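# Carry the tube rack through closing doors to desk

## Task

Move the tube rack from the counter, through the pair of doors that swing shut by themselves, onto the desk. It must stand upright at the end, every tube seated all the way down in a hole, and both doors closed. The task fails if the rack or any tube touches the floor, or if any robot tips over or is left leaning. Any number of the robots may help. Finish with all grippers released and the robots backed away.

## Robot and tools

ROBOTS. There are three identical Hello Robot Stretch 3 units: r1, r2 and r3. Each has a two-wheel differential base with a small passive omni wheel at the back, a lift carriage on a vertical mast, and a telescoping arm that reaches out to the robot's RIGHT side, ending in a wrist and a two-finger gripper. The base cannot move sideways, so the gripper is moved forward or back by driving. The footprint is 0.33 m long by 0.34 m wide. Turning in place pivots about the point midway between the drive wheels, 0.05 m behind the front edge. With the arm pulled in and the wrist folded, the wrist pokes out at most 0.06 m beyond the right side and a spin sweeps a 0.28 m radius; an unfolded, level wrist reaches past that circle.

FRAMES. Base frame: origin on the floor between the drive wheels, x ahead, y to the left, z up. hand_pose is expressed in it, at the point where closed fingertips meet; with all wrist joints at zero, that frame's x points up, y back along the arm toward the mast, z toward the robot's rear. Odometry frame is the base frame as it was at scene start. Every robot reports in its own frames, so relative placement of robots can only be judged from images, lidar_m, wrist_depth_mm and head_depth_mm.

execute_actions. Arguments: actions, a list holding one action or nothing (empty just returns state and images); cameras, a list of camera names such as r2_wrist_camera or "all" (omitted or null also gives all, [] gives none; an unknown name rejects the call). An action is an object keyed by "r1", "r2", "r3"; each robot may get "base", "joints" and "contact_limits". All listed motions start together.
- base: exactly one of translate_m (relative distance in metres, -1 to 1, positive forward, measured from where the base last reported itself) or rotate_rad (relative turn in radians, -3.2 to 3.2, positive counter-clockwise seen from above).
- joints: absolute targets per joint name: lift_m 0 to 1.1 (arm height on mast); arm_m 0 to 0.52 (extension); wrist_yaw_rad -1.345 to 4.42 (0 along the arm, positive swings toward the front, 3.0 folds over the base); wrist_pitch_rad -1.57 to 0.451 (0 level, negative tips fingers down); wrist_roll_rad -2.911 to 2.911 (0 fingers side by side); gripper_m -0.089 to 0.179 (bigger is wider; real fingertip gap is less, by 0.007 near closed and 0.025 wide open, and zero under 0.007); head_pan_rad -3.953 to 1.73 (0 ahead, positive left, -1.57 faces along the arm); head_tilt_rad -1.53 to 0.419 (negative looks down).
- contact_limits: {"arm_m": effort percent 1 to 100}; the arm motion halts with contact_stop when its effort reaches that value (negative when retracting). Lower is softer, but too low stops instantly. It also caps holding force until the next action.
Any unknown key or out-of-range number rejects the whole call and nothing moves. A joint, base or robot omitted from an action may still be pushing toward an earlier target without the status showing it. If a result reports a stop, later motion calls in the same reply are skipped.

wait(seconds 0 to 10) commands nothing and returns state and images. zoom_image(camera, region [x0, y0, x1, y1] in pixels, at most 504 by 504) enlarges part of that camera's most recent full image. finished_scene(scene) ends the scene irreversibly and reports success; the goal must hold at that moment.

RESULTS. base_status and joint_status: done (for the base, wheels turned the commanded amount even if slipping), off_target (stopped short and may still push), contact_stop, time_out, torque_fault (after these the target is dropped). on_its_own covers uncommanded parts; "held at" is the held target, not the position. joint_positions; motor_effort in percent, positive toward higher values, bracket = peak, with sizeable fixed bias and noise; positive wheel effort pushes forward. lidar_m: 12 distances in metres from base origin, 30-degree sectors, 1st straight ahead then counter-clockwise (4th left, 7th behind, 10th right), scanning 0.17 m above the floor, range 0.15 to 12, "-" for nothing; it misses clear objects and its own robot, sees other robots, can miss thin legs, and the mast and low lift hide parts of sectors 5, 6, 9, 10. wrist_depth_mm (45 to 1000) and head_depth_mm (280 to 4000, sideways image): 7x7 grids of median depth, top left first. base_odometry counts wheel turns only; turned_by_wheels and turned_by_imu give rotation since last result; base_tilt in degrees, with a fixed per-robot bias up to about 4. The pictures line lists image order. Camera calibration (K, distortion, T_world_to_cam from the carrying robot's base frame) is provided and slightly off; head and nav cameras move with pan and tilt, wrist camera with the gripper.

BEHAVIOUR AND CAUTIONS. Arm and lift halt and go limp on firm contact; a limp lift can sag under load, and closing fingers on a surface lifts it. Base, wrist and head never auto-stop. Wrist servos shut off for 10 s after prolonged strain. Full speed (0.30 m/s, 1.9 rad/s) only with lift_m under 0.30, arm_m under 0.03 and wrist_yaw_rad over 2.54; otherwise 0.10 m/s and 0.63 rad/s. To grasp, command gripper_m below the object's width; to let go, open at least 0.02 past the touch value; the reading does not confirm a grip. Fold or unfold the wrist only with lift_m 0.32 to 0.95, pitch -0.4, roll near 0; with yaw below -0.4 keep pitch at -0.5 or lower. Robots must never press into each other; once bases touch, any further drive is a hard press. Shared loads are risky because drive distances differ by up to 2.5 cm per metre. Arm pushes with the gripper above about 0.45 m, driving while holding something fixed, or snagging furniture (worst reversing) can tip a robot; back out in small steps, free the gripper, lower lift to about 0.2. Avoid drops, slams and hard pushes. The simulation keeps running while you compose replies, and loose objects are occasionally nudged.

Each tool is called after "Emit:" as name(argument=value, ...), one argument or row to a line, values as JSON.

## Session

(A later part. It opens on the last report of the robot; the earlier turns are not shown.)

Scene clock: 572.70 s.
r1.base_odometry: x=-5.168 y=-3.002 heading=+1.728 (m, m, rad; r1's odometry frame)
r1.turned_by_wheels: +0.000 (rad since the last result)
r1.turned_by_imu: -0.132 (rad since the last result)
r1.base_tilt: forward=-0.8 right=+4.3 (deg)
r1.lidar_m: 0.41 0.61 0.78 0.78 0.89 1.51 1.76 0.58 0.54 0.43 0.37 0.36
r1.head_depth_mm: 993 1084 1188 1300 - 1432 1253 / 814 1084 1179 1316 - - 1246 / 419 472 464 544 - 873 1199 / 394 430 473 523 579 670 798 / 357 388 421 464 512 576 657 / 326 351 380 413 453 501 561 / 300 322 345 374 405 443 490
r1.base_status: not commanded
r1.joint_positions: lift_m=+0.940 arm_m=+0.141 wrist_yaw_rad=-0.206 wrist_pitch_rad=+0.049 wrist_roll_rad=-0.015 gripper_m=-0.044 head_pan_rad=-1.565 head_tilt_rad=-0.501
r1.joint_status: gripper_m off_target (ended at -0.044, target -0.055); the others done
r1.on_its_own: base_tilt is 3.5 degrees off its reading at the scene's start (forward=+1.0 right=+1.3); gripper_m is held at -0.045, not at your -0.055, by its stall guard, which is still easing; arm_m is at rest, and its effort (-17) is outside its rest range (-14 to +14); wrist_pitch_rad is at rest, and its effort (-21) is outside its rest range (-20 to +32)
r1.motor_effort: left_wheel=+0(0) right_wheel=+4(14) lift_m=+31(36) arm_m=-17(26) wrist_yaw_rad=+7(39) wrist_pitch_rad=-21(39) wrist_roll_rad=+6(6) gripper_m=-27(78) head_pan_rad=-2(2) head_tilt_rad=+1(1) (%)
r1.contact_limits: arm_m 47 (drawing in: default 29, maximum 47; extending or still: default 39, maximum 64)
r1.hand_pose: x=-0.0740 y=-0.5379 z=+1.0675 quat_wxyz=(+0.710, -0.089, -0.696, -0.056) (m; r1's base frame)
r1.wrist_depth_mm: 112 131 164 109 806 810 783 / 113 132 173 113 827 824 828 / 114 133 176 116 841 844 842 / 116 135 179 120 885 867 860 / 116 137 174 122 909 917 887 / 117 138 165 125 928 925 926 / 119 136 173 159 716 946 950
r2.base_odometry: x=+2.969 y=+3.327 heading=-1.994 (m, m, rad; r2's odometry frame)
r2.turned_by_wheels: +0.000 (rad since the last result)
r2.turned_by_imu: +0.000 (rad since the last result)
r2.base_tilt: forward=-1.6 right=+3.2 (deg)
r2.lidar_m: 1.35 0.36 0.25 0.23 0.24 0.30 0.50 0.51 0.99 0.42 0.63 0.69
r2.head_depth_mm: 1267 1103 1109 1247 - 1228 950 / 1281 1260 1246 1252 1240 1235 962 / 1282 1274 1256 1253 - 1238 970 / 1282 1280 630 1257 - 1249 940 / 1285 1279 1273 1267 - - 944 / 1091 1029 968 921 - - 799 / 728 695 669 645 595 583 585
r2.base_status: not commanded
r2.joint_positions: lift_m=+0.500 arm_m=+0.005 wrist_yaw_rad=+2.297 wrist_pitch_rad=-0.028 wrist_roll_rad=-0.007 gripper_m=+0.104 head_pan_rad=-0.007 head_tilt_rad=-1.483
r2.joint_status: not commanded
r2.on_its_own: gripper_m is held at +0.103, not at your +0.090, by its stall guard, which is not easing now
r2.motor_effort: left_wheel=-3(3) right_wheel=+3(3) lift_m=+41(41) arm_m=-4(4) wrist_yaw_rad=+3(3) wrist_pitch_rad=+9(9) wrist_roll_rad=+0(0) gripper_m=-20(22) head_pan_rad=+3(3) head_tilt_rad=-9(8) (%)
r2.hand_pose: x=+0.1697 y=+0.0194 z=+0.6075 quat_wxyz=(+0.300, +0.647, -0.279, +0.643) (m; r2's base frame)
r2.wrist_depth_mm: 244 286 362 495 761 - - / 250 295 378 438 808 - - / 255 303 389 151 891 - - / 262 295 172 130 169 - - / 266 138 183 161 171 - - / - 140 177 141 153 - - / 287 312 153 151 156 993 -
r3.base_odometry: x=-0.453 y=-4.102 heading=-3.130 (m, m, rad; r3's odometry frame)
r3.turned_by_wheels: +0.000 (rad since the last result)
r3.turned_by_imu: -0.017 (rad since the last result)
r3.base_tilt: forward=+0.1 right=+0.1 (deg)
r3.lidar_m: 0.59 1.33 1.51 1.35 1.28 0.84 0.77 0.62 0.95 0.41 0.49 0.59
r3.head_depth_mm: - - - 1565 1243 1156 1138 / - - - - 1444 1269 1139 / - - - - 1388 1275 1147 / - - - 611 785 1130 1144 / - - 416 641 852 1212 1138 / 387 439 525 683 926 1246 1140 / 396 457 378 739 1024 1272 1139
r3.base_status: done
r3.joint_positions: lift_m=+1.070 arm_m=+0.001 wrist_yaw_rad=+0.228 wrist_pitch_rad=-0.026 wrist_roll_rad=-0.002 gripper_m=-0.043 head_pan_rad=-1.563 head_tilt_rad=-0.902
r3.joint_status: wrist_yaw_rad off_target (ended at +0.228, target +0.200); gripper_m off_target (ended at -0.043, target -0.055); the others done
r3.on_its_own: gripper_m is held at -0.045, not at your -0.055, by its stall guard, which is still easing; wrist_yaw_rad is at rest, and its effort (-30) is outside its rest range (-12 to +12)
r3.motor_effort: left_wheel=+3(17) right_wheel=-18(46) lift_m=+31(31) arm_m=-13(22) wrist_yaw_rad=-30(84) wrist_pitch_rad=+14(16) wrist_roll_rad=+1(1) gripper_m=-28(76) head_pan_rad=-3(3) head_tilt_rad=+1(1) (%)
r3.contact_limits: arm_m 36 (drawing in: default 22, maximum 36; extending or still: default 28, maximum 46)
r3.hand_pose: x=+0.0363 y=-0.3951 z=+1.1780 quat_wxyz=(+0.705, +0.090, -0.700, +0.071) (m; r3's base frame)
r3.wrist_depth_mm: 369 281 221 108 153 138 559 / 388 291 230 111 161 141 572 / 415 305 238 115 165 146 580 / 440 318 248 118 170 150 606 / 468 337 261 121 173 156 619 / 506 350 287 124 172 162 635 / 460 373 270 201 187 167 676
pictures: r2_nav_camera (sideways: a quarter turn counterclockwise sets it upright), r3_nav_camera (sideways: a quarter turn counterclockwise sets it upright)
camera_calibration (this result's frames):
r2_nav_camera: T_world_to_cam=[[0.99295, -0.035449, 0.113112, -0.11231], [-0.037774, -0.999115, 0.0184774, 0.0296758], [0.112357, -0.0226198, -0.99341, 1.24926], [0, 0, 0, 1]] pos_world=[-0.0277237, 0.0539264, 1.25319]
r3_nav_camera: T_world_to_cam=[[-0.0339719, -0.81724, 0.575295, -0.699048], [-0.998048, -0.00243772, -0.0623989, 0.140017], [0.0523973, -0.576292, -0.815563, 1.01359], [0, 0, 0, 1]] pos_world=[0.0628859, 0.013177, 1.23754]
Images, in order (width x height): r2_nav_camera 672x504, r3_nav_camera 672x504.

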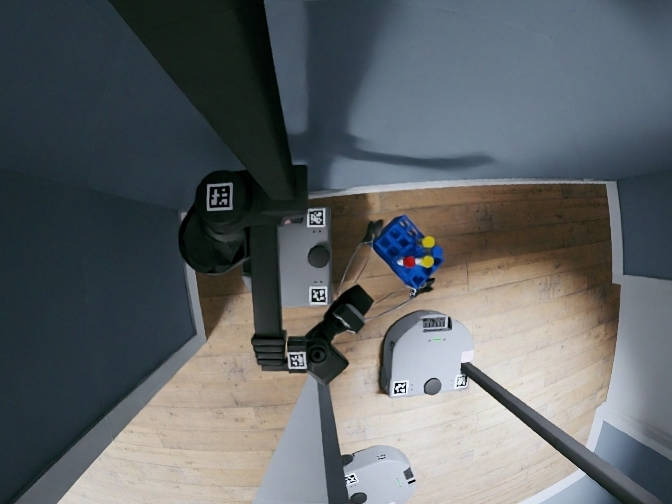

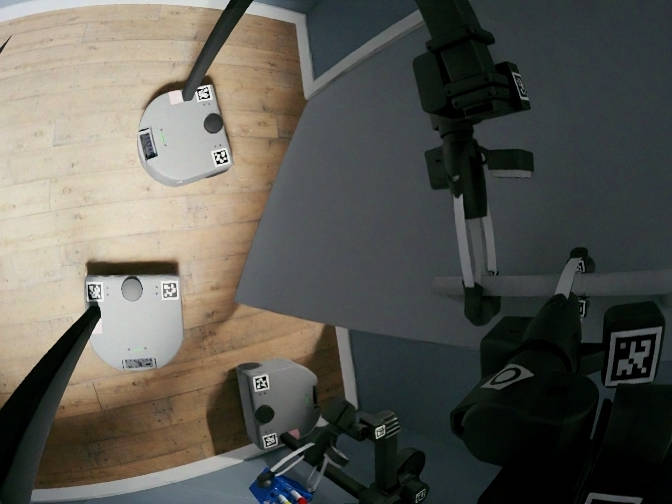

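Emit:
execute_actions(
  actions=[
    {"r2":{"base":{"rotate_rad":0.4}}},
  ],
  cameras=["r2_nav_camera"],
)

Emit:
execute_actions(
  actions=[
    {"r2":{"base":{"translate_m":-0.15}}},
  ],
  cameras=[],
)

Emit:
execute_actions(
  actions=[
    {"r2":{"base":{"rotate_rad":0.35}}},
  ],
  cameras=["r2_nav_camera"],
)

Scene clock: 575.37 s.
r1.base_odometry: x=-5.168 y=-3.002 heading=+1.728 (m, m, rad; r1's odometry frame)
r1.turned_by_wheels: +0.000 (rad since the last result)
r1.turned_by_imu: +0.000 (rad since the last result)
r1.base_tilt: forward=-0.9 right=+4.1 (deg)
r1.lidar_m: 0.41 0.61 0.78 0.78 0.89 1.51 1.76 0.58 0.54 0.43 0.37 0.36
r1.head_depth_mm: 985 1081 1187 1290 - 1428 1260 / 808 1092 1173 1329 - - 1254 / 419 472 468 545 - 867 1190 / 393 428 473 522 578 667 794 / 356 386 421 462 513 576 658 / 326 351 380 413 452 500 560 / 300 321 345 371 403 443 488
r1.base_status: not commanded
r1.joint_positions: lift_m=+0.940 arm_m=+0.141 wrist_yaw_rad=-0.207 wrist_pitch_rad=+0.048 wrist_roll_rad=-0.015 gripper_m=-0.031 head_pan_rad=-1.565 head_tilt_rad=-0.501
r1.joint_status: not commanded
r1.on_its_own: base_tilt is 3.4 degrees off its reading at the scene's start (forward=+1.0 right=+1.3); gripper_m is held at -0.032, not at your -0.055, by its stall guard, which is still easing; arm_m is at rest, and its effort (-18) is outside its rest range (-14 to +14); wrist_pitch_rad is at rest, and its effort (-21) is outside its rest range (-20 to +32)
r1.motor_effort: left_wheel=-1(1) right_wheel=+4(5) lift_m=+31(31) arm_m=-18(18) wrist_yaw_rad=+8(9) wrist_pitch_rad=-21(21) wrist_roll_rad=+6(6) gripper_m=-22(25) head_pan_rad=-2(1) head_tilt_rad=+0(1) (%)
r1.hand_pose: x=-0.0744 y=-0.5379 z=+1.0672 quat_wxyz=(+0.710, -0.089, -0.696, -0.057) (m; r1's base frame)
r1.wrist_depth_mm: 112 130 170 110 789 792 807 / 113 132 174 113 815 828 835 / 114 133 176 116 856 848 861 / 115 135 178 120 868 866 881 / 116 136 173 123 908 888 901 / 117 138 164 126 921 931 938 / 118 137 175 194 771 942 950
r2.base_odometry: x=+2.969 y=+3.327 heading=-1.594 (m, m, rad; r2's odometry frame)
r2.turned_by_wheels: +0.400 (rad since the last result)
r2.turned_by_imu: +0.404 (rad since the last result)
r2.base_tilt: forward=-1.6 right=+3.2 (deg)
r2.lidar_m: 0.43 0.26 0.23 0.23 0.28 0.51 0.51 3.95 0.41 0.64 0.63 1.73
r2.head_depth_mm: 1277 1269 1260 1254 - 1226 1219 / 1276 1265 1260 1255 1243 1235 1226 / 1271 1273 1263 1258 - 1242 1062 / 933 1190 631 1269 - 1238 980 / 652 803 959 1248 - - 883 / 501 584 701 875 - - 865 / 408 460 530 622 710 981 838
r2.base_status: done
r2.joint_positions: lift_m=+0.500 arm_m=+0.005 wrist_yaw_rad=+2.297 wrist_pitch_rad=-0.028 wrist_roll_rad=-0.007 gripper_m=+0.104 head_pan_rad=-0.007 head_tilt_rad=-1.483
r2.joint_status: not commanded
r2.on_its_own: gripper_m is held at +0.103, not at your +0.090, by its stall guard, which is not easing now
r2.motor_effort: left_wheel=-3(7) right_wheel=+3(8) lift_m=+41(40) arm_m=-4(4) wrist_yaw_rad=+2(3) wrist_pitch_rad=+9(9) wrist_roll_rad=+0(0) gripper_m=-20(19) head_pan_rad=+2(3) head_tilt_rad=-9(8) (%)
r2.hand_pose: x=+0.1696 y=+0.0194 z=+0.6075 quat_wxyz=(+0.300, +0.647, -0.279, +0.643) (m; r2's base frame)
r2.wrist_depth_mm: 216 236 269 312 369 453 589 / 221 246 279 302 389 481 625 / 228 255 289 148 408 520 706 / 235 254 171 130 170 549 760 / 242 138 182 161 176 612 861 / - 141 177 141 153 688 934 / 262 274 153 150 156 681 978
r3.base_odometry: x=-0.453 y=-4.102 heading=-3.130 (m, m, rad; r3's odometry frame)
r3.turned_by_wheels: +0.000 (rad since the last result)
r3.turned_by_imu: +0.000 (rad since the last result)
r3.base_tilt: forward=+0.1 right=+0.1 (deg)
r3.lidar_m: 0.60 1.33 1.51 1.35 1.27 0.84 0.77 0.62 0.80 0.41 0.49 0.60
r3.head_depth_mm: - - - 1560 1268 1137 1137 / - - - - 1452 1227 1139 / - - - - 1377 1279 1138 / - - - 608 783 1125 1137 / - - 418 638 852 1217 1137 / 386 439 525 684 930 1248 1142 / 395 455 384 732 1028 1268 1141
r3.base_status: not commanded
r3.joint_positions: lift_m=+1.070 arm_m=+0.001 wrist_yaw_rad=+0.247 wrist_pitch_rad=-0.026 wrist_roll_rad=-0.002 gripper_m=-0.031 head_pan_rad=-1.563 head_tilt_rad=-0.902
r3.joint_status: not commanded
r3.on_its_own: wrist_yaw_rad is held at +0.245, not at your +0.200, by its stall guard, which is not easing now; gripper_m is held at -0.032, not at your -0.055, by its stall guard, which is still easing
r3.motor_effort: left_wheel=+0(1) right_wheel=-8(8) lift_m=+31(31) arm_m=-13(13) wrist_yaw_rad=-2(2) wrist_pitch_rad=+14(14) wrist_roll_rad=+1(1) gripper_m=-16(23) head_pan_rad=-2(2) head_tilt_rad=+1(1) (%)
r3.hand_pose: x=+0.0409 y=-0.3940 z=+1.1780 quat_wxyz=(+0.704, +0.096, -0.699, +0.078) (m; r3's base frame)
r3.wrist_depth_mm: 388 289 229 108 153 138 546 / 409 301 235 111 162 140 558 / 436 319 242 115 167 143 582 / 472 331 253 119 170 149 595 / 496 344 264 122 173 153 612 / 531 361 288 124 172 159 636 / 479 387 276 131 188 165 667
pictures: r2_nav_camera (sideways: a quarter turn counterclockwise sets it upright)
camera_calibration (this result's frames):
r2_nav_camera: T_world_to_cam=[[0.99295, -0.0354473, 0.113105, -0.112302], [-0.0377722, -0.999116, 0.0184776, 0.0296755], [0.11235, -0.0226196, -0.993411, 1.24926], [0, 0, 0, 1]] pos_world=[-0.0277241, 0.0539263, 1.25319]
Images, in order (width x height): r2_nav_camera 672x504.

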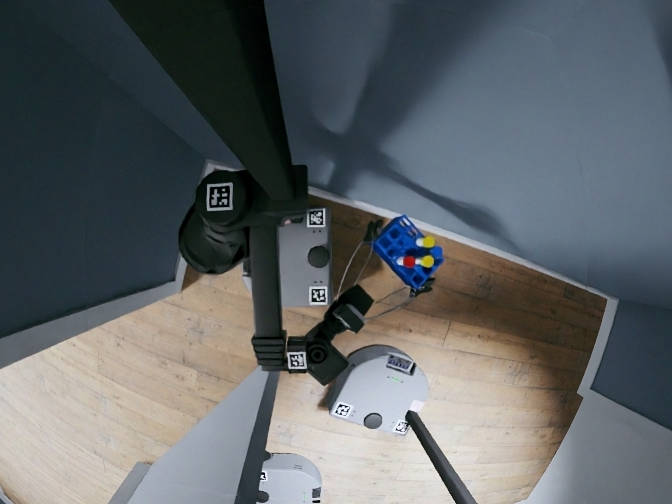

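Scene clock: 577.87 s.
r1.base_odometry: x=-5.168 y=-3.002 heading=+1.728 (m, m, rad; r1's odometry frame)
r1.turned_by_wheels: +0.000 (rad since the last result)
r1.turned_by_imu: +0.000 (rad since the last result)
r1.base_tilt: forward=-0.9 right=+4.0 (deg)
r1.lidar_m: 0.41 0.61 0.78 0.78 0.89 1.51 1.76 0.58 0.54 0.43 0.37 0.37
r1.head_depth_mm: 989 1085 1189 1306 - 1430 1256 / 1006 1090 1178 1325 - - 1259 / 420 470 470 543 - 867 1170 / 391 429 472 521 578 668 795 / 355 385 421 462 513 575 659 / 325 351 379 412 452 501 561 / 300 321 345 373 405 443 489
r1.base_status: not commanded
r1.joint_positions: lift_m=+0.940 arm_m=+0.141 wrist_yaw_rad=-0.206 wrist_pitch_rad=+0.047 wrist_roll_rad=-0.014 gripper_m=-0.023 head_pan_rad=-1.565 head_tilt_rad=-0.501
r1.joint_status: not commanded
r1.on_its_own: base_tilt is 3.3 degrees off its reading at the scene's start (forward=+1.0 right=+1.3); gripper_m is held at -0.023, not at your -0.055, by its stall guard, which is not easing now; arm_m is at rest, and its effort (-18) is outside its rest range (-14 to +14); wrist_pitch_rad is at rest, and its effort (-21) is outside its rest range (-20 to +32)
r1.motor_effort: left_wheel=-1(1) right_wheel=+4(4) lift_m=+32(32) arm_m=-18(18) wrist_yaw_rad=+8(9) wrist_pitch_rad=-21(21) wrist_roll_rad=+5(6) gripper_m=-19(22) head_pan_rad=-1(3) head_tilt_rad=+1(0) (%)
r1.hand_pose: x=-0.0741 y=-0.5379 z=+1.0670 quat_wxyz=(+0.710, -0.089, -0.696, -0.057) (m; r1's base frame)
r1.wrist_depth_mm: 111 130 170 110 800 799 805 / 112 131 173 113 816 821 823 / 114 133 175 116 860 848 856 / 115 134 177 120 893 863 854 / 115 136 172 122 884 913 906 / 117 137 163 126 951 924 908 / 118 137 170 193 958 941 946
r2.base_odometry: x=+2.972 y=+3.477 heading=-1.594 (m, m, rad; r2's odometry frame)
r2.turned_by_wheels: +0.000 (rad since the last result)
r2.turned_by_imu: -0.001 (rad since the last result)
r2.base_tilt: forward=-1.6 right=+3.2 (deg)
r2.lidar_m: 0.52 0.31 0.28 0.28 0.33 0.36 0.36 0.42 0.49 0.38 0.69 1.87
r2.head_depth_mm: 1280 1258 1246 1239 - 1237 1217 / 1274 1271 1268 1257 1241 1233 1225 / 1279 1277 1264 1265 - 1168 778 / 1136 1278 634 1259 - 1197 712 / 794 973 1154 1267 - - 647 / 608 707 849 1061 - - 635 / 493 554 639 754 850 765 614
r2.base_status: done
r2.joint_positions: lift_m=+0.500 arm_m=+0.005 wrist_yaw_rad=+2.297 wrist_pitch_rad=-0.028 wrist_roll_rad=-0.007 gripper_m=+0.104 head_pan_rad=-0.007 head_tilt_rad=-1.483
r2.joint_status: not commanded
r2.on_its_own: gripper_m is held at +0.103, not at your +0.090, by its stall guard, which is not easing now
r2.motor_effort: left_wheel=-2(9) right_wheel=+4(5) lift_m=+40(40) arm_m=-4(4) wrist_yaw_rad=+2(3) wrist_pitch_rad=+9(9) wrist_roll_rad=+0(0) gripper_m=-21(20) head_pan_rad=+2(3) head_tilt_rad=-9(8) (%)
r2.hand_pose: x=+0.1696 y=+0.0194 z=+0.6075 quat_wxyz=(+0.300, +0.647, -0.279, +0.643) (m; r2's base frame)
r2.wrist_depth_mm: 249 275 313 361 430 530 681 / 257 286 325 350 451 558 754 / 263 293 336 151 478 594 809 / 272 294 171 131 169 632 875 / 279 138 182 161 171 716 980 / - 140 178 140 153 797 - / 304 319 153 151 156 794 -
r3.base_odometry: x=-0.453 y=-4.102 heading=-3.130 (m, m, rad; r3's odometry frame)
r3.turned_by_wheels: +0.000 (rad since the last result)
r3.turned_by_imu: +0.001 (rad since the last result)
r3.base_tilt: forward=+0.1 right=+0.2 (deg)
r3.lidar_m: 0.60 1.33 1.52 1.34 1.28 0.84 0.77 0.78 0.68 0.41 0.49 0.60
r3.head_depth_mm: - - - 778 1267 1257 1141 / - - - - 1260 1245 1139 / - - - - 1375 1265 1148 / - - - 609 784 1127 1140 / - - 418 639 850 1212 1140 / 386 438 523 685 929 1245 1135 / 395 456 384 735 1030 1273 1132
r3.base_status: not commanded
r3.joint_positions: lift_m=+1.070 arm_m=+0.001 wrist_yaw_rad=+0.247 wrist_pitch_rad=-0.026 wrist_roll_rad=-0.002 gripper_m=-0.031 head_pan_rad=-1.563 head_tilt_rad=-0.902
r3.joint_status: not commanded
r3.on_its_own: wrist_yaw_rad is held at +0.245, not at your +0.200, by its stall guard, which is not easing now; gripper_m is held at -0.032, not at your -0.055, by its stall guard, which is not easing now
r3.motor_effort: left_wheel=+1(0) right_wheel=-8(9) lift_m=+32(30) arm_m=-13(14) wrist_yaw_rad=-2(2) wrist_pitch_rad=+14(14) wrist_roll_rad=+1(1) gripper_m=-21(21) head_pan_rad=-4(4) head_tilt_rad=+1(1) (%)
r3.hand_pose: x=+0.0409 y=-0.3940 z=+1.1780 quat_wxyz=(+0.704, +0.096, -0.699, +0.078) (m; r3's base frame)
r3.wrist_depth_mm: 390 289 227 108 154 138 555 / 413 303 234 111 162 141 572 / 438 317 242 115 166 143 579 / 465 329 252 118 170 149 602 / 498 344 264 121 172 153 621 / 548 368 288 124 172 159 632 / 481 387 275 132 188 165 647
pictures: none
No camera images: the call's "cameras" was empty. Leave "cameras" out to get every camera's image.

Scene clock: 579.37 s.
r1.base_odometry: x=-5.168 y=-3.002 heading=+1.728 (m, m, rad; r1's odometry frame)
r1.turned_by_wheels: +0.000 (rad since the last result)
r1.turned_by_imu: +0.000 (rad since the last result)
r1.base_tilt: forward=-1.0 right=+4.1 (deg)
r1.lidar_m: 0.41 0.61 0.78 0.78 0.89 1.52 1.76 0.58 0.54 0.43 0.37 0.37
r1.head_depth_mm: 991 1082 1190 1300 - 1430 1255 / 1000 1083 1172 1319 - - 1256 / 420 471 473 542 - 864 1173 / 392 429 471 521 577 666 791 / 355 385 420 462 513 575 658 / 325 350 379 413 452 501 560 / 299 321 344 373 404 442 488
r1.base_status: not commanded
r1.joint_positions: lift_m=+0.940 arm_m=+0.141 wrist_yaw_rad=-0.206 wrist_pitch_rad=+0.047 wrist_roll_rad=-0.014 gripper_m=-0.023 head_pan_rad=-1.565 head_tilt_rad=-0.501
r1.joint_status: not commanded
r1.on_its_own: base_tilt is 3.4 degrees off its reading at the scene's start (forward=+1.0 right=+1.3); gripper_m is held at -0.023, not at your -0.055, by its stall guard, which is not easing now; arm_m is at rest, and its effort (-18) is outside its rest range (-14 to +14); wrist_pitch_rad is at rest, and its effort (-21) is outside its rest range (-20 to +32)
r1.motor_effort: left_wheel=+0(1) right_wheel=+4(4) lift_m=+31(31) arm_m=-18(17) wrist_yaw_rad=+7(8) wrist_pitch_rad=-21(21) wrist_roll_rad=+5(5) gripper_m=-20(19) head_pan_rad=-2(3) head_tilt_rad=+0(1) (%)
r1.hand_pose: x=-0.0741 y=-0.5379 z=+1.0670 quat_wxyz=(+0.710, -0.089, -0.696, -0.057) (m; r1's base frame)
r1.wrist_depth_mm: 111 130 170 110 820 816 804 / 112 131 172 113 815 825 813 / 113 133 175 116 854 868 849 / 114 134 177 120 878 882 872 / 115 136 172 122 907 897 883 / 117 138 163 126 919 932 919 / 118 137 169 193 967 959 987
r2.base_odometry: x=+2.972 y=+3.477 heading=-1.244 (m, m, rad; r2's odometry frame)
r2.turned_by_wheels: +0.350 (rad since the last result)
r2.turned_by_imu: +0.354 (rad since the last result)
r2.base_tilt: forward=-1.6 right=+3.3 (deg)
r2.lidar_m: 0.35 0.28 0.28 0.30 0.37 0.36 0.39 0.69 0.38 0.69 0.78 0.72
r2.head_depth_mm: 1271 1268 1249 1241 - 1225 1216 / 1047 1275 1262 1249 1241 1221 1225 / 780 1190 1263 1261 - 1234 1236 / 622 875 630 1255 - 1236 1054 / 518 683 936 1265 - - 705 / 443 559 759 1173 - - 643 / 388 472 608 850 1108 695 589
r2.base_status: done
r2.joint_positions: lift_m=+0.500 arm_m=+0.005 wrist_yaw_rad=+2.297 wrist_pitch_rad=-0.028 wrist_roll_rad=-0.007 gripper_m=+0.104 head_pan_rad=-0.007 head_tilt_rad=-1.483
r2.joint_status: not commanded
r2.on_its_own: gripper_m is held at +0.103, not at your +0.090, by its stall guard, which is not easing now
r2.motor_effort: left_wheel=-3(6) right_wheel=+4(8) lift_m=+41(41) arm_m=-4(4) wrist_yaw_rad=+2(3) wrist_pitch_rad=+9(9) wrist_roll_rad=+0(0) gripper_m=-21(20) head_pan_rad=+3(3) head_tilt_rad=-9(9) (%)
r2.hand_pose: x=+0.1696 y=+0.0194 z=+0.6075 quat_wxyz=(+0.300, +0.647, -0.279, +0.643) (m; r2's base frame)
r2.wrist_depth_mm: 251 260 274 290 306 323 341 / 260 271 285 292 318 336 358 / 269 282 296 150 329 352 378 / 279 286 172 131 170 369 391 / 289 138 183 161 176 384 413 / - 140 177 140 154 407 439 / 314 319 153 151 156 429 473
r3.base_odometry: x=-0.453 y=-4.102 heading=-3.130 (m, m, rad; r3's odometry frame)
r3.turned_by_wheels: +0.000 (rad since the last result)
r3.turned_by_imu: +0.000 (rad since the last result)
r3.base_tilt: forward=+0.1 right=+0.0 (deg)
r3.lidar_m: 0.60 1.33 1.52 1.35 1.27 0.84 0.77 0.78 0.68 0.41 0.49 0.60
r3.head_depth_mm: - - - 1074 1220 1226 1129 / - - - - 1264 1226 1140 / - - - - 1303 1270 1145 / - - - 607 783 1123 1135 / - - 418 641 849 1208 1138 / 385 439 525 681 928 1246 1142 / 396 455 384 733 1024 1274 1136
r3.base_status: not commanded
r3.joint_positions: lift_m=+1.070 arm_m=+0.001 wrist_yaw_rad=+0.247 wrist_pitch_rad=-0.026 wrist_roll_rad=-0.002 gripper_m=-0.031 head_pan_rad=-1.563 head_tilt_rad=-0.902
r3.joint_status: not commanded
r3.on_its_own: wrist_yaw_rad is held at +0.245, not at your +0.200, by its stall guard, which is not easing now; gripper_m is held at -0.032, not at your -0.055, by its stall guard, which is not easing now
r3.motor_effort: left_wheel=+0(0) right_wheel=-8(8) lift_m=+31(31) arm_m=-13(13) wrist_yaw_rad=-2(1) wrist_pitch_rad=+14(14) wrist_roll_rad=+1(1) gripper_m=-21(21) head_pan_rad=-4(4) head_tilt_rad=+1(1) (%)
r3.hand_pose: x=+0.0409 y=-0.3940 z=+1.1780 quat_wxyz=(+0.704, +0.096, -0.699, +0.078) (m; r3's base frame)
r3.wrist_depth_mm: 386 292 228 108 153 138 554 / 408 301 234 111 162 141 563 / 439 317 243 115 166 143 582 / 464 332 252 119 171 149 595 / 493 346 263 121 173 153 617 / 540 361 289 124 172 159 636 / 488 387 274 131 188 164 656
pictures: r2_nav_camera (sideways: a quarter turn counterclockwise sets it upright)
camera_calibration (this result's frames):
r2_nav_camera: T_world_to_cam=[[0.992955, -0.0354474, 0.113067, -0.112252], [-0.0377715, -0.999116, 0.0184788, 0.029674], [0.112312, -0.0226193, -0.993415, 1.24927], [0, 0, 0, 1]] pos_world=[-0.027726, 0.0539263, 1.25319]
Images, in order (width x height): r2_nav_camera 672x504.

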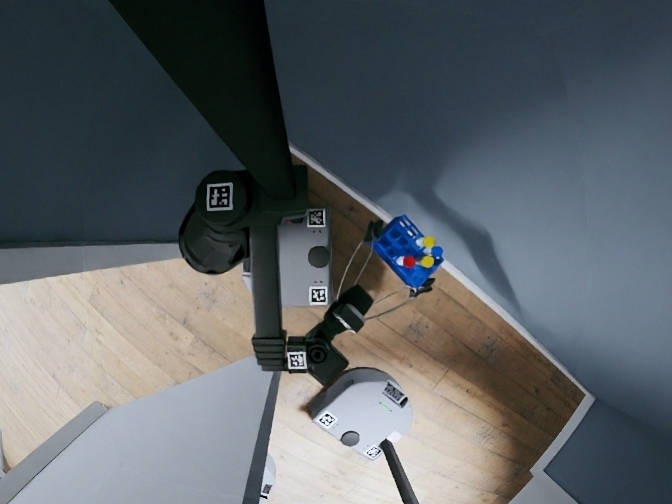

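Emit:
execute_actions(
  actions=[
    {"r2":{"base":{"translate_m":-0.06},"joints":{"wrist_yaw_rad":2.55}}},
  ],
  cameras=[],
)

Emit:
execute_actions(
  actions=[
    {"r2":{"base":{"rotate_rad":0.4}}},
  ],
  cameras=["r2_nav_camera","r3_nav_camera"],
)

Scene clock: 581.97 s.
r1.base_odometry: x=-5.168 y=-3.002 heading=+1.728 (m, m, rad; r1's odometry frame)
r1.turned_by_wheels: +0.000 (rad since the last result)
r1.turned_by_imu: -0.001 (rad since the last result)
r1.base_tilt: forward=-0.8 right=+4.2 (deg)
r1.lidar_m: 0.41 0.61 0.78 0.78 0.89 1.52 1.76 0.58 0.54 0.43 0.37 0.37
r1.head_depth_mm: 991 1083 1190 1295 - 1428 1251 / 998 1085 1177 1326 - - 1252 / 420 472 471 543 - 866 1167 / 392 429 472 521 578 666 795 / 356 385 421 462 512 577 657 / 325 350 379 413 452 500 561 / 299 321 345 372 404 442 488
r1.base_status: not commanded
r1.joint_positions: lift_m=+0.940 arm_m=+0.141 wrist_yaw_rad=-0.206 wrist_pitch_rad=+0.047 wrist_roll_rad=-0.014 gripper_m=-0.023 head_pan_rad=-1.565 head_tilt_rad=-0.501
r1.joint_status: not commanded
r1.on_its_own: base_tilt is 3.4 degrees off its reading at the scene's start (forward=+1.0 right=+1.3); gripper_m is held at -0.023, not at your -0.055, by its stall guard, which is not easing now; arm_m is at rest, and its effort (-17) is outside its rest range (-14 to +14); wrist_pitch_rad is at rest, and its effort (-21) is outside its rest range (-20 to +32)
r1.motor_effort: left_wheel=-1(1) right_wheel=+4(4) lift_m=+32(31) arm_m=-17(19) wrist_yaw_rad=+8(7) wrist_pitch_rad=-21(21) wrist_roll_rad=+5(5) gripper_m=-19(19) head_pan_rad=-2(2) head_tilt_rad=+1(1) (%)
r1.hand_pose: x=-0.0741 y=-0.5379 z=+1.0670 quat_wxyz=(+0.710, -0.089, -0.696, -0.057) (m; r1's base frame)
r1.wrist_depth_mm: 112 130 170 110 794 812 806 / 112 131 173 113 840 834 826 / 114 133 175 116 854 844 829 / 114 134 177 120 882 872 849 / 115 136 172 122 908 909 916 / 117 137 164 126 921 941 939 / 118 137 170 193 961 952 951
r2.base_odometry: x=+2.953 y=+3.534 heading=-1.244 (m, m, rad; r2's odometry frame)
r2.turned_by_wheels: +0.000 (rad since the last result)
r2.turned_by_imu: -0.001 (rad since the last result)
r2.base_tilt: forward=-1.6 right=+3.3 (deg)
r2.lidar_m: 0.40 0.32 0.31 0.34 0.32 0.32 0.34 0.75 0.36 0.36 0.72 0.82
r2.head_depth_mm: 1267 1269 1255 1247 - 1237 1219 / 1182 1256 1252 1245 1240 1232 1224 / 891 1262 1265 1252 - 1233 1228 / 710 1004 1189 1261 - 1238 997 / 591 778 906 699 - - 612 / 506 639 864 1273 - - 562 / 444 541 696 971 1012 607 518
r2.base_status: done
r2.joint_positions: lift_m=+0.500 arm_m=+0.005 wrist_yaw_rad=+2.547 wrist_pitch_rad=-0.028 wrist_roll_rad=-0.007 gripper_m=+0.104 head_pan_rad=-0.007 head_tilt_rad=-1.483
r2.joint_status: all done
r2.on_its_own: gripper_m is held at +0.103, not at your +0.090, by its stall guard, which is not easing now
r2.motor_effort: left_wheel=-3(7) right_wheel=+3(5) lift_m=+40(41) arm_m=-4(4) wrist_yaw_rad=+2(3) wrist_pitch_rad=+9(9) wrist_roll_rad=+0(0) gripper_m=-20(20) head_pan_rad=+3(3) head_tilt_rad=-9(9) (%)
r2.hand_pose: x=+0.1217 y=+0.0614 z=+0.6075 quat_wxyz=(+0.218, +0.677, -0.196, +0.676) (m; r2's base frame)
r2.wrist_depth_mm: 329 326 324 318 314 311 306 / 343 339 335 322 323 322 316 / 357 351 343 152 336 333 328 / 370 362 171 131 169 347 339 / 389 138 182 160 171 354 352 / 403 140 177 140 153 369 367 / 424 412 153 151 156 389 381
r3.base_odometry: x=-0.453 y=-4.102 heading=-3.130 (m, m, rad; r3's odometry frame)
r3.turned_by_wheels: +0.000 (rad since the last result)
r3.turned_by_imu: +0.001 (rad since the last result)
r3.base_tilt: forward=+0.1 right=+0.1 (deg)
r3.lidar_m: 0.60 1.33 1.51 1.34 1.28 0.84 0.77 0.78 0.69 0.41 0.49 0.60
r3.head_depth_mm: - - - 761 1284 1275 1129 / - - - - 1260 1229 1139 / - - - - 1256 1276 1147 / - - - 609 785 1130 1136 / - - 418 640 852 1219 1142 / 386 439 524 682 930 1255 1138 / 395 456 384 728 1026 1269 1135
r3.base_status: not commanded
r3.joint_positions: lift_m=+1.070 arm_m=+0.001 wrist_yaw_rad=+0.247 wrist_pitch_rad=-0.026 wrist_roll_rad=-0.002 gripper_m=-0.031 head_pan_rad=-1.563 head_tilt_rad=-0.902
r3.joint_status: not commanded
r3.on_its_own: wrist_yaw_rad is held at +0.245, not at your +0.200, by its stall guard, which is not easing now; gripper_m is held at -0.032, not at your -0.055, by its stall guard, which is not easing now
r3.motor_effort: left_wheel=+0(0) right_wheel=-8(8) lift_m=+31(30) arm_m=-14(13) wrist_yaw_rad=-2(2) wrist_pitch_rad=+14(14) wrist_roll_rad=+1(1) gripper_m=-21(21) head_pan_rad=-4(3) head_tilt_rad=+1(1) (%)
r3.hand_pose: x=+0.0409 y=-0.3940 z=+1.1780 quat_wxyz=(+0.704, +0.096, -0.699, +0.078) (m; r3's base frame)
r3.wrist_depth_mm: 387 289 228 108 153 137 546 / 411 301 235 111 162 140 567 / 433 316 242 115 166 144 585 / 461 331 251 119 170 149 594 / 497 348 263 121 173 154 621 / 538 368 291 124 172 160 633 / 487 387 276 132 188 165 653
pictures: none
No camera images: the call's "cameras" was empty. Leave "cameras" out to get every camera's image.

Scene clock: 583.57 s.
r1.base_odometry: x=-5.168 y=-3.002 heading=+1.728 (m, m, rad; r1's odometry frame)
r1.turned_by_wheels: +0.000 (rad since the last result)
r1.turned_by_imu: +0.000 (rad since the last result)
r1.base_tilt: forward=-0.9 right=+4.1 (deg)
r1.lidar_m: 0.41 0.61 0.78 0.78 0.89 1.52 1.76 0.58 0.54 0.43 0.37 0.37
r1.head_depth_mm: 994 1076 1185 1311 - 1432 1245 / 997 1088 1177 1324 - - 1252 / 421 470 471 543 - 864 1171 / 392 429 472 523 579 667 795 / 356 386 421 463 513 574 656 / 326 351 379 412 452 500 559 / 300 321 344 372 404 442 488
r1.base_status: not commanded
r1.joint_positions: lift_m=+0.940 arm_m=+0.141 wrist_yaw_rad=-0.206 wrist_pitch_rad=+0.047 wrist_roll_rad=-0.014 gripper_m=-0.023 head_pan_rad=-1.565 head_tilt_rad=-0.501
r1.joint_status: not commanded
r1.on_its_own: base_tilt is 3.4 degrees off its reading at the scene's start (forward=+1.0 right=+1.3); gripper_m is held at -0.023, not at your -0.055, by its stall guard, which is not easing now; arm_m is at rest, and its effort (-18) is outside its rest range (-14 to +14); wrist_pitch_rad is at rest, and its effort (-21) is outside its rest range (-20 to +32)
r1.motor_effort: left_wheel=-1(0) right_wheel=+4(4) lift_m=+31(31) arm_m=-18(18) wrist_yaw_rad=+8(8) wrist_pitch_rad=-21(21) wrist_roll_rad=+5(5) gripper_m=-20(19) head_pan_rad=-3(3) head_tilt_rad=+1(0) (%)
r1.hand_pose: x=-0.0741 y=-0.5379 z=+1.0670 quat_wxyz=(+0.710, -0.089, -0.696, -0.057) (m; r1's base frame)
r1.wrist_depth_mm: 112 130 170 110 813 811 797 / 113 131 172 113 830 823 820 / 114 133 175 117 853 864 842 / 114 134 178 120 885 884 878 / 115 136 173 123 915 897 907 / 117 137 163 126 918 924 947 / 118 136 170 193 941 949 944
r2.base_odometry: x=+2.953 y=+3.534 heading=-0.844 (m, m, rad; r2's odometry frame)
r2.turned_by_wheels: +0.400 (rad since the last result)
r2.turned_by_imu: +0.404 (rad since the last result)
r2.base_tilt: forward=-1.6 right=+3.3 (deg)
r2.lidar_m: 0.33 0.31 0.33 0.33 0.32 0.33 1.12 0.40 0.36 0.70 1.17 0.44
r2.head_depth_mm: 711 1166 1257 1254 - 940 937 / 630 1000 1265 1248 1240 1236 1220 / 569 847 1256 1261 - 1242 1237 / 514 738 956 1260 - 1253 1230 / 474 655 841 701 - - 1242 / 437 586 896 1267 - - 721 / 405 532 776 1047 838 628 559
r2.base_status: done
r2.joint_positions: lift_m=+0.500 arm_m=+0.005 wrist_yaw_rad=+2.547 wrist_pitch_rad=-0.028 wrist_roll_rad=-0.007 gripper_m=+0.104 head_pan_rad=-0.007 head_tilt_rad=-1.483
r2.joint_status: not commanded
r2.on_its_own: gripper_m is held at +0.103, not at your +0.090, by its stall guard, which is not easing now
r2.motor_effort: left_wheel=-3(7) right_wheel=+3(6) lift_m=+41(40) arm_m=-4(4) wrist_yaw_rad=+2(2) wrist_pitch_rad=+9(9) wrist_roll_rad=+0(0) gripper_m=-21(20) head_pan_rad=+3(3) head_tilt_rad=-9(8) (%)
r2.hand_pose: x=+0.1217 y=+0.0614 z=+0.6075 quat_wxyz=(+0.218, +0.677, -0.196, +0.676) (m; r2's base frame)
r2.wrist_depth_mm: 320 390 373 324 289 261 236 / 327 404 390 317 295 267 241 / 335 411 401 148 300 274 248 / 341 394 171 130 170 279 255 / 351 138 182 161 171 280 260 / - 140 177 141 153 284 266 / 375 411 153 151 156 309 270
r3.base_odometry: x=-0.453 y=-4.102 heading=-3.130 (m, m, rad; r3's odometry frame)
r3.turned_by_wheels: +0.000 (rad since the last result)
r3.turned_by_imu: +0.000 (rad since the last result)
r3.base_tilt: forward=+0.1 right=+0.1 (deg)
r3.lidar_m: 0.60 1.33 1.51 1.35 1.28 0.84 0.77 0.78 0.69 0.41 0.49 0.60
r3.head_depth_mm: - - - 796 1293 1241 1142 / - - - - 1256 1233 1126 / - - - - 1241 1248 1148 / - - - 607 783 1128 1141 / - - 418 642 850 1213 1144 / 385 439 525 682 933 1250 1137 / 395 455 384 733 1017 1272 1139
r3.base_status: not commanded
r3.joint_positions: lift_m=+1.070 arm_m=+0.001 wrist_yaw_rad=+0.247 wrist_pitch_rad=-0.026 wrist_roll_rad=-0.002 gripper_m=-0.031 head_pan_rad=-1.563 head_tilt_rad=-0.902
r3.joint_status: not commanded
r3.on_its_own: wrist_yaw_rad is held at +0.245, not at your +0.200, by its stall guard, which is not easing now; gripper_m is held at -0.032, not at your -0.055, by its stall guard, which is not easing now
r3.motor_effort: left_wheel=+0(0) right_wheel=-7(8) lift_m=+32(31) arm_m=-13(13) wrist_yaw_rad=-2(2) wrist_pitch_rad=+14(14) wrist_roll_rad=+1(1) gripper_m=-21(21) head_pan_rad=-3(3) head_tilt_rad=+1(1) (%)
r3.hand_pose: x=+0.0409 y=-0.3940 z=+1.1780 quat_wxyz=(+0.704, +0.096, -0.699, +0.078) (m; r3's base frame)
r3.wrist_depth_mm: 385 289 226 108 153 138 560 / 409 302 234 111 162 140 560 / 434 313 242 115 165 144 579 / 463 330 251 119 169 149 592 / 500 347 265 121 173 154 617 / 537 365 292 125 172 160 637 / 488 389 274 132 188 164 650
pictures: r2_nav_camera (sideways: a quarter turn counterclockwise sets it upright), r3_nav_camera (sideways: a quarter turn counterclockwise sets it upright)
camera_calibration (this result's frames):
r2_nav_camera: T_world_to_cam=[[0.992966, -0.0354449, 0.112966, -0.11212], [-0.037767, -0.999116, 0.018482, 0.0296699], [0.112211, -0.0226184, -0.993427, 1.24928], [0, 0, 0, 1]] pos_world=[-0.0277311, 0.0539263, 1.25319]
r3_nav_camera: T_world_to_cam=[[-0.0339721, -0.81724, 0.575295, -0.699048], [-0.998048, -0.00243736, -0.0623989, 0.140017], [0.0523971, -0.576292, -0.815563, 1.01359], [0, 0, 0, 1]] pos_world=[0.062886, 0.013177, 1.23754]
Images, in order (width x height): r2_nav_camera 672x504, r3_nav_camera 672x504.

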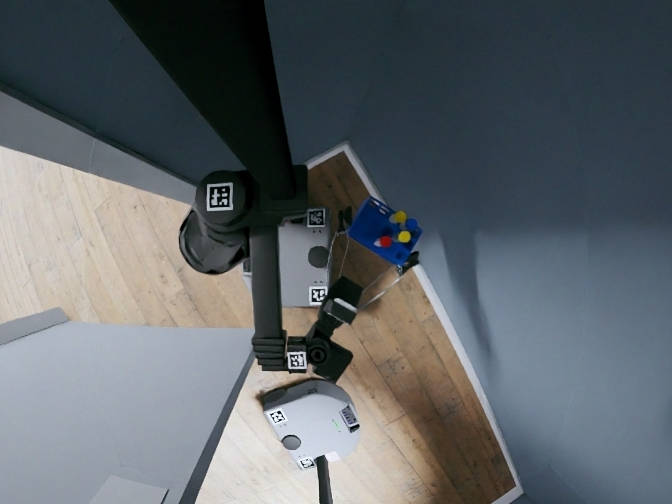

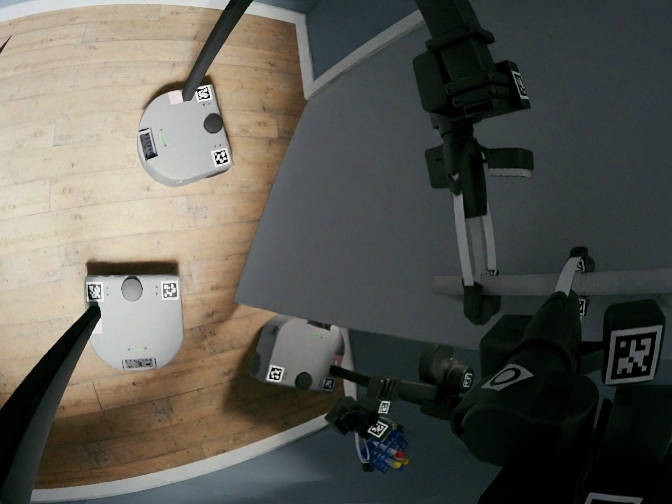

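Emit:
execute_actions(
  actions=[
    {"r3":{"base":{"translate_m":0.1},"joints":{"gripper_m":-0.06,"wrist_yaw_rad":0.35}},"r1":{"joints":{"arm_m":0.05,"gripper_m":-0.06,"wrist_yaw_rad":-0.3},"contact_limits":{"arm_m":60}},"r2":{"base":{"translate_m":-0.15}}},
  ],
  cameras=["r2_nav_camera","r3_nav_camera"],
)

Scene clock: 587.80 s.
r1.base_odometry: x=-5.168 y=-3.002 heading=+1.728 (m, m, rad; r1's odometry frame)
r1.turned_by_wheels: +0.000 (rad since the last result)
r1.turned_by_imu: +0.201 (rad since the last result)
r1.base_tilt: forward=-3.6 right=+8.1 (deg)
r1.lidar_m: 0.50 0.77 0.81 0.83 1.07 1.64 0.48 0.44 0.44 0.42 0.39 0.39
r1.head_depth_mm: 900 990 355 1246 1382 - - / 293 320 341 414 - - - / 320 360 396 457 - - - / 302 333 369 416 473 538 634 / 288 309 341 380 428 491 576 / - 292 316 349 390 441 510 / - - 295 323 359 401 455
r1.base_status: not commanded
r1.joint_positions: lift_m=+0.941 arm_m=+0.051 wrist_yaw_rad=-0.309 wrist_pitch_rad=+0.145 wrist_roll_rad=-0.012 gripper_m=-0.045 head_pan_rad=-1.565 head_tilt_rad=-0.501
r1.joint_status: gripper_m off_target (ended at -0.045, target -0.060); the others done
r1.on_its_own: base_tilt is 8.2 degrees off its reading at the scene's start (forward=+1.0 right=+1.3); gripper_m is held at -0.046, not at your -0.060, by its stall guard, which is still easing; arm_m is at rest, and its effort (-16) is outside its rest range (-14 to +14); wrist_pitch_rad is at rest, and its effort (-64) is outside its rest range (-20 to +32)
r1.motor_effort: left_wheel=+0(1) right_wheel=+7(9) lift_m=+23(32) arm_m=-16(25) wrist_yaw_rad=+12(30) wrist_pitch_rad=-64(65) wrist_roll_rad=+4(5) gripper_m=-28(97) head_pan_rad=-2(1) head_tilt_rad=+0(1) (%)
r1.contact_limits: arm_m 47 (drawing in: default 29, maximum 47; extending or still: default 39, maximum 64)
r1.hand_pose: x=-0.0996 y=-0.4410 z=+1.0925 quat_wxyz=(+0.709, -0.159, -0.684, -0.059) (m; r1's base frame)
r1.wrist_depth_mm: 119 136 166 112 792 771 753 / 119 137 168 114 803 787 768 / 120 138 175 117 811 804 784 / 120 139 177 120 845 833 803 / 121 140 172 123 875 836 820 / 122 142 165 125 886 878 847 / 124 139 170 143 933 895 861
r2.base_odometry: x=+2.854 y=+3.646 heading=-0.844 (m, m, rad; r2's odometry frame)
r2.turned_by_wheels: +0.001 (rad since the last result)
r2.turned_by_imu: +0.000 (rad since the last result)
r2.base_tilt: forward=-1.6 right=+3.3 (deg)
r2.lidar_m: 0.46 0.45 0.34 0.25 0.23 0.24 1.12 0.38 0.28 0.28 1.65 0.62
r2.head_depth_mm: 1024 1261 1254 1246 - 913 921 / 920 1264 1265 1254 1246 1233 1220 / 821 1196 1260 1256 - 1238 1226 / 750 1078 1273 1268 - 1243 1238 / 689 951 1186 704 - - 1236 / 634 854 1255 1181 - - 1251 / 590 771 1029 835 656 465 1237
r2.base_status: translate_m off_target (by the wheels' count: -0.1497 of -0.1500)
r2.joint_positions: lift_m=+0.500 arm_m=+0.005 wrist_yaw_rad=+2.548 wrist_pitch_rad=-0.028 wrist_roll_rad=-0.007 gripper_m=+0.104 head_pan_rad=-0.007 head_tilt_rad=-1.483
r2.joint_status: not commanded
r2.on_its_own: gripper_m is held at +0.103, not at your +0.090, by its stall guard, which is not easing now; left_wheel is at rest, and its effort (-28) is outside its rest range (-18 to +18); right_wheel is at rest, and its effort (-67) is outside its rest range (-18 to +18)
r2.motor_effort: left_wheel=-28(33) right_wheel=-67(70) lift_m=+41(41) arm_m=-3(4) wrist_yaw_rad=+2(2) wrist_pitch_rad=+9(9) wrist_roll_rad=+0(0) gripper_m=-20(21) head_pan_rad=+2(3) head_tilt_rad=-8(8) (%)
r2.hand_pose: x=+0.1216 y=+0.0615 z=+0.6075 quat_wxyz=(+0.217, +0.677, -0.196, +0.676) (m; r2's base frame)
r2.wrist_depth_mm: 261 318 425 459 408 365 334 / 267 327 439 447 413 375 342 / 271 334 462 149 429 389 352 / 278 320 171 131 169 397 357 / 283 138 183 161 176 397 371 / - 140 178 141 153 402 377 / 303 332 153 151 156 445 378
r3.base_odometry: x=-0.553 y=-4.103 heading=-3.130 (m, m, rad; r3's odometry frame)
r3.turned_by_wheels: +0.000 (rad since the last result)
r3.turned_by_imu: -0.320 (rad since the last result)
r3.base_tilt: forward=+0.1 right=+0.1 (deg)
r3.lidar_m: 0.37 0.37 1.28 1.49 1.40 1.17 0.90 0.88 0.93 0.43 0.45 0.44
r3.head_depth_mm: - - - 1505 1450 1279 1138 / - - - - 1433 1273 1137 / - - - - 1300 1276 1152 / - - - 608 793 1214 1141 / - - 401 609 793 1148 1140 / 366 415 402 609 796 1139 1137 / 358 415 371 612 798 1146 1134
r3.base_status: done
r3.joint_positions: lift_m=+1.070 arm_m=+0.001 wrist_yaw_rad=+0.283 wrist_pitch_rad=-0.026 wrist_roll_rad=+0.003 gripper_m=-0.045 head_pan_rad=-1.564 head_tilt_rad=-0.901
r3.joint_status: wrist_yaw_rad off_target (ended at +0.283, target +0.350); gripper_m off_target (ended at -0.045, target -0.060)
r3.on_its_own: wrist_yaw_rad is held at +0.289, not at your +0.350, by its stall guard, which is not easing now; gripper_m is held at -0.046, not at your -0.060, by its stall guard, which is still easing
r3.motor_effort: left_wheel=+0(35) right_wheel=-4(63) lift_m=+31(32) arm_m=-8(13) wrist_yaw_rad=+6(100) wrist_pitch_rad=+14(15) wrist_roll_rad=-1(1) gripper_m=-26(96) head_pan_rad=-3(2) head_tilt_rad=+0(0) (%)
r3.hand_pose: x=+0.0499 y=-0.3910 z=+1.1781 quat_wxyz=(+0.700, +0.109, -0.700, +0.090) (m; r3's base frame)
r3.wrist_depth_mm: 227 210 191 107 163 157 685 / 238 216 198 110 167 382 703 / 245 224 204 114 173 396 719 / 255 231 211 118 177 716 736 / 264 241 219 120 182 756 734 / 280 250 230 123 185 782 728 / 293 262 233 132 195 817 734
pictures: r2_nav_camera (sideways: a quarter turn counterclockwise sets it upright), r3_nav_camera (sideways: a quarter turn counterclockwise sets it upright)
camera_calibration (this result's frames):
r2_nav_camera: T_world_to_cam=[[0.993004, -0.0351748, 0.112723, -0.111804], [-0.0374905, -0.999126, 0.0184896, 0.0296583], [0.111974, -0.0225862, -0.993454, 1.24932], [0, 0, 0, 1]] pos_world=[-0.0277577, 0.0539171, 1.2532]
r3_nav_camera: T_world_to_cam=[[-0.0347434, -0.816975, 0.575625, -0.699473], [-0.99805, -0.00152255, -0.0624009, 0.140019], [0.0518564, -0.57667, -0.815329, 1.01329], [0, 0, 0, 1]] pos_world=[0.0628985, 0.0130975, 1.23754]
Images, in order (width x height): r2_nav_camera 672x504, r3_nav_camera 672x504.

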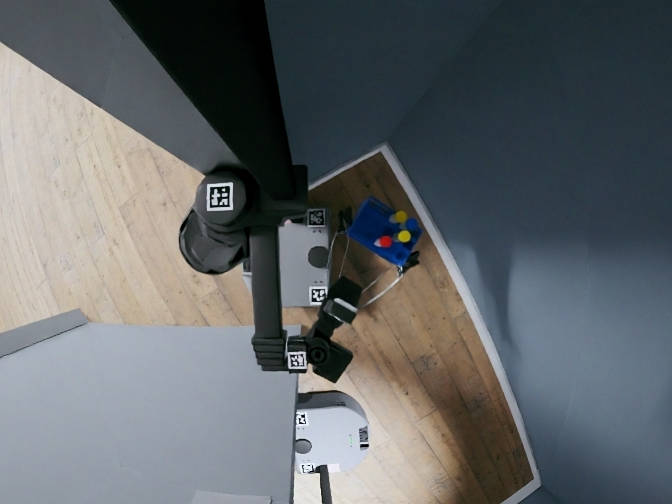

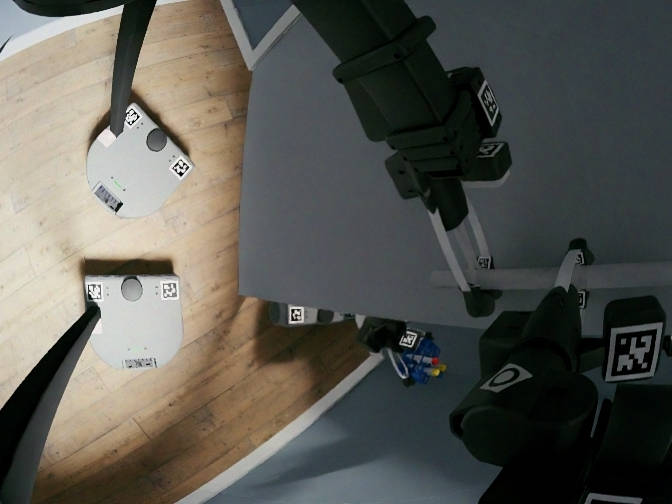

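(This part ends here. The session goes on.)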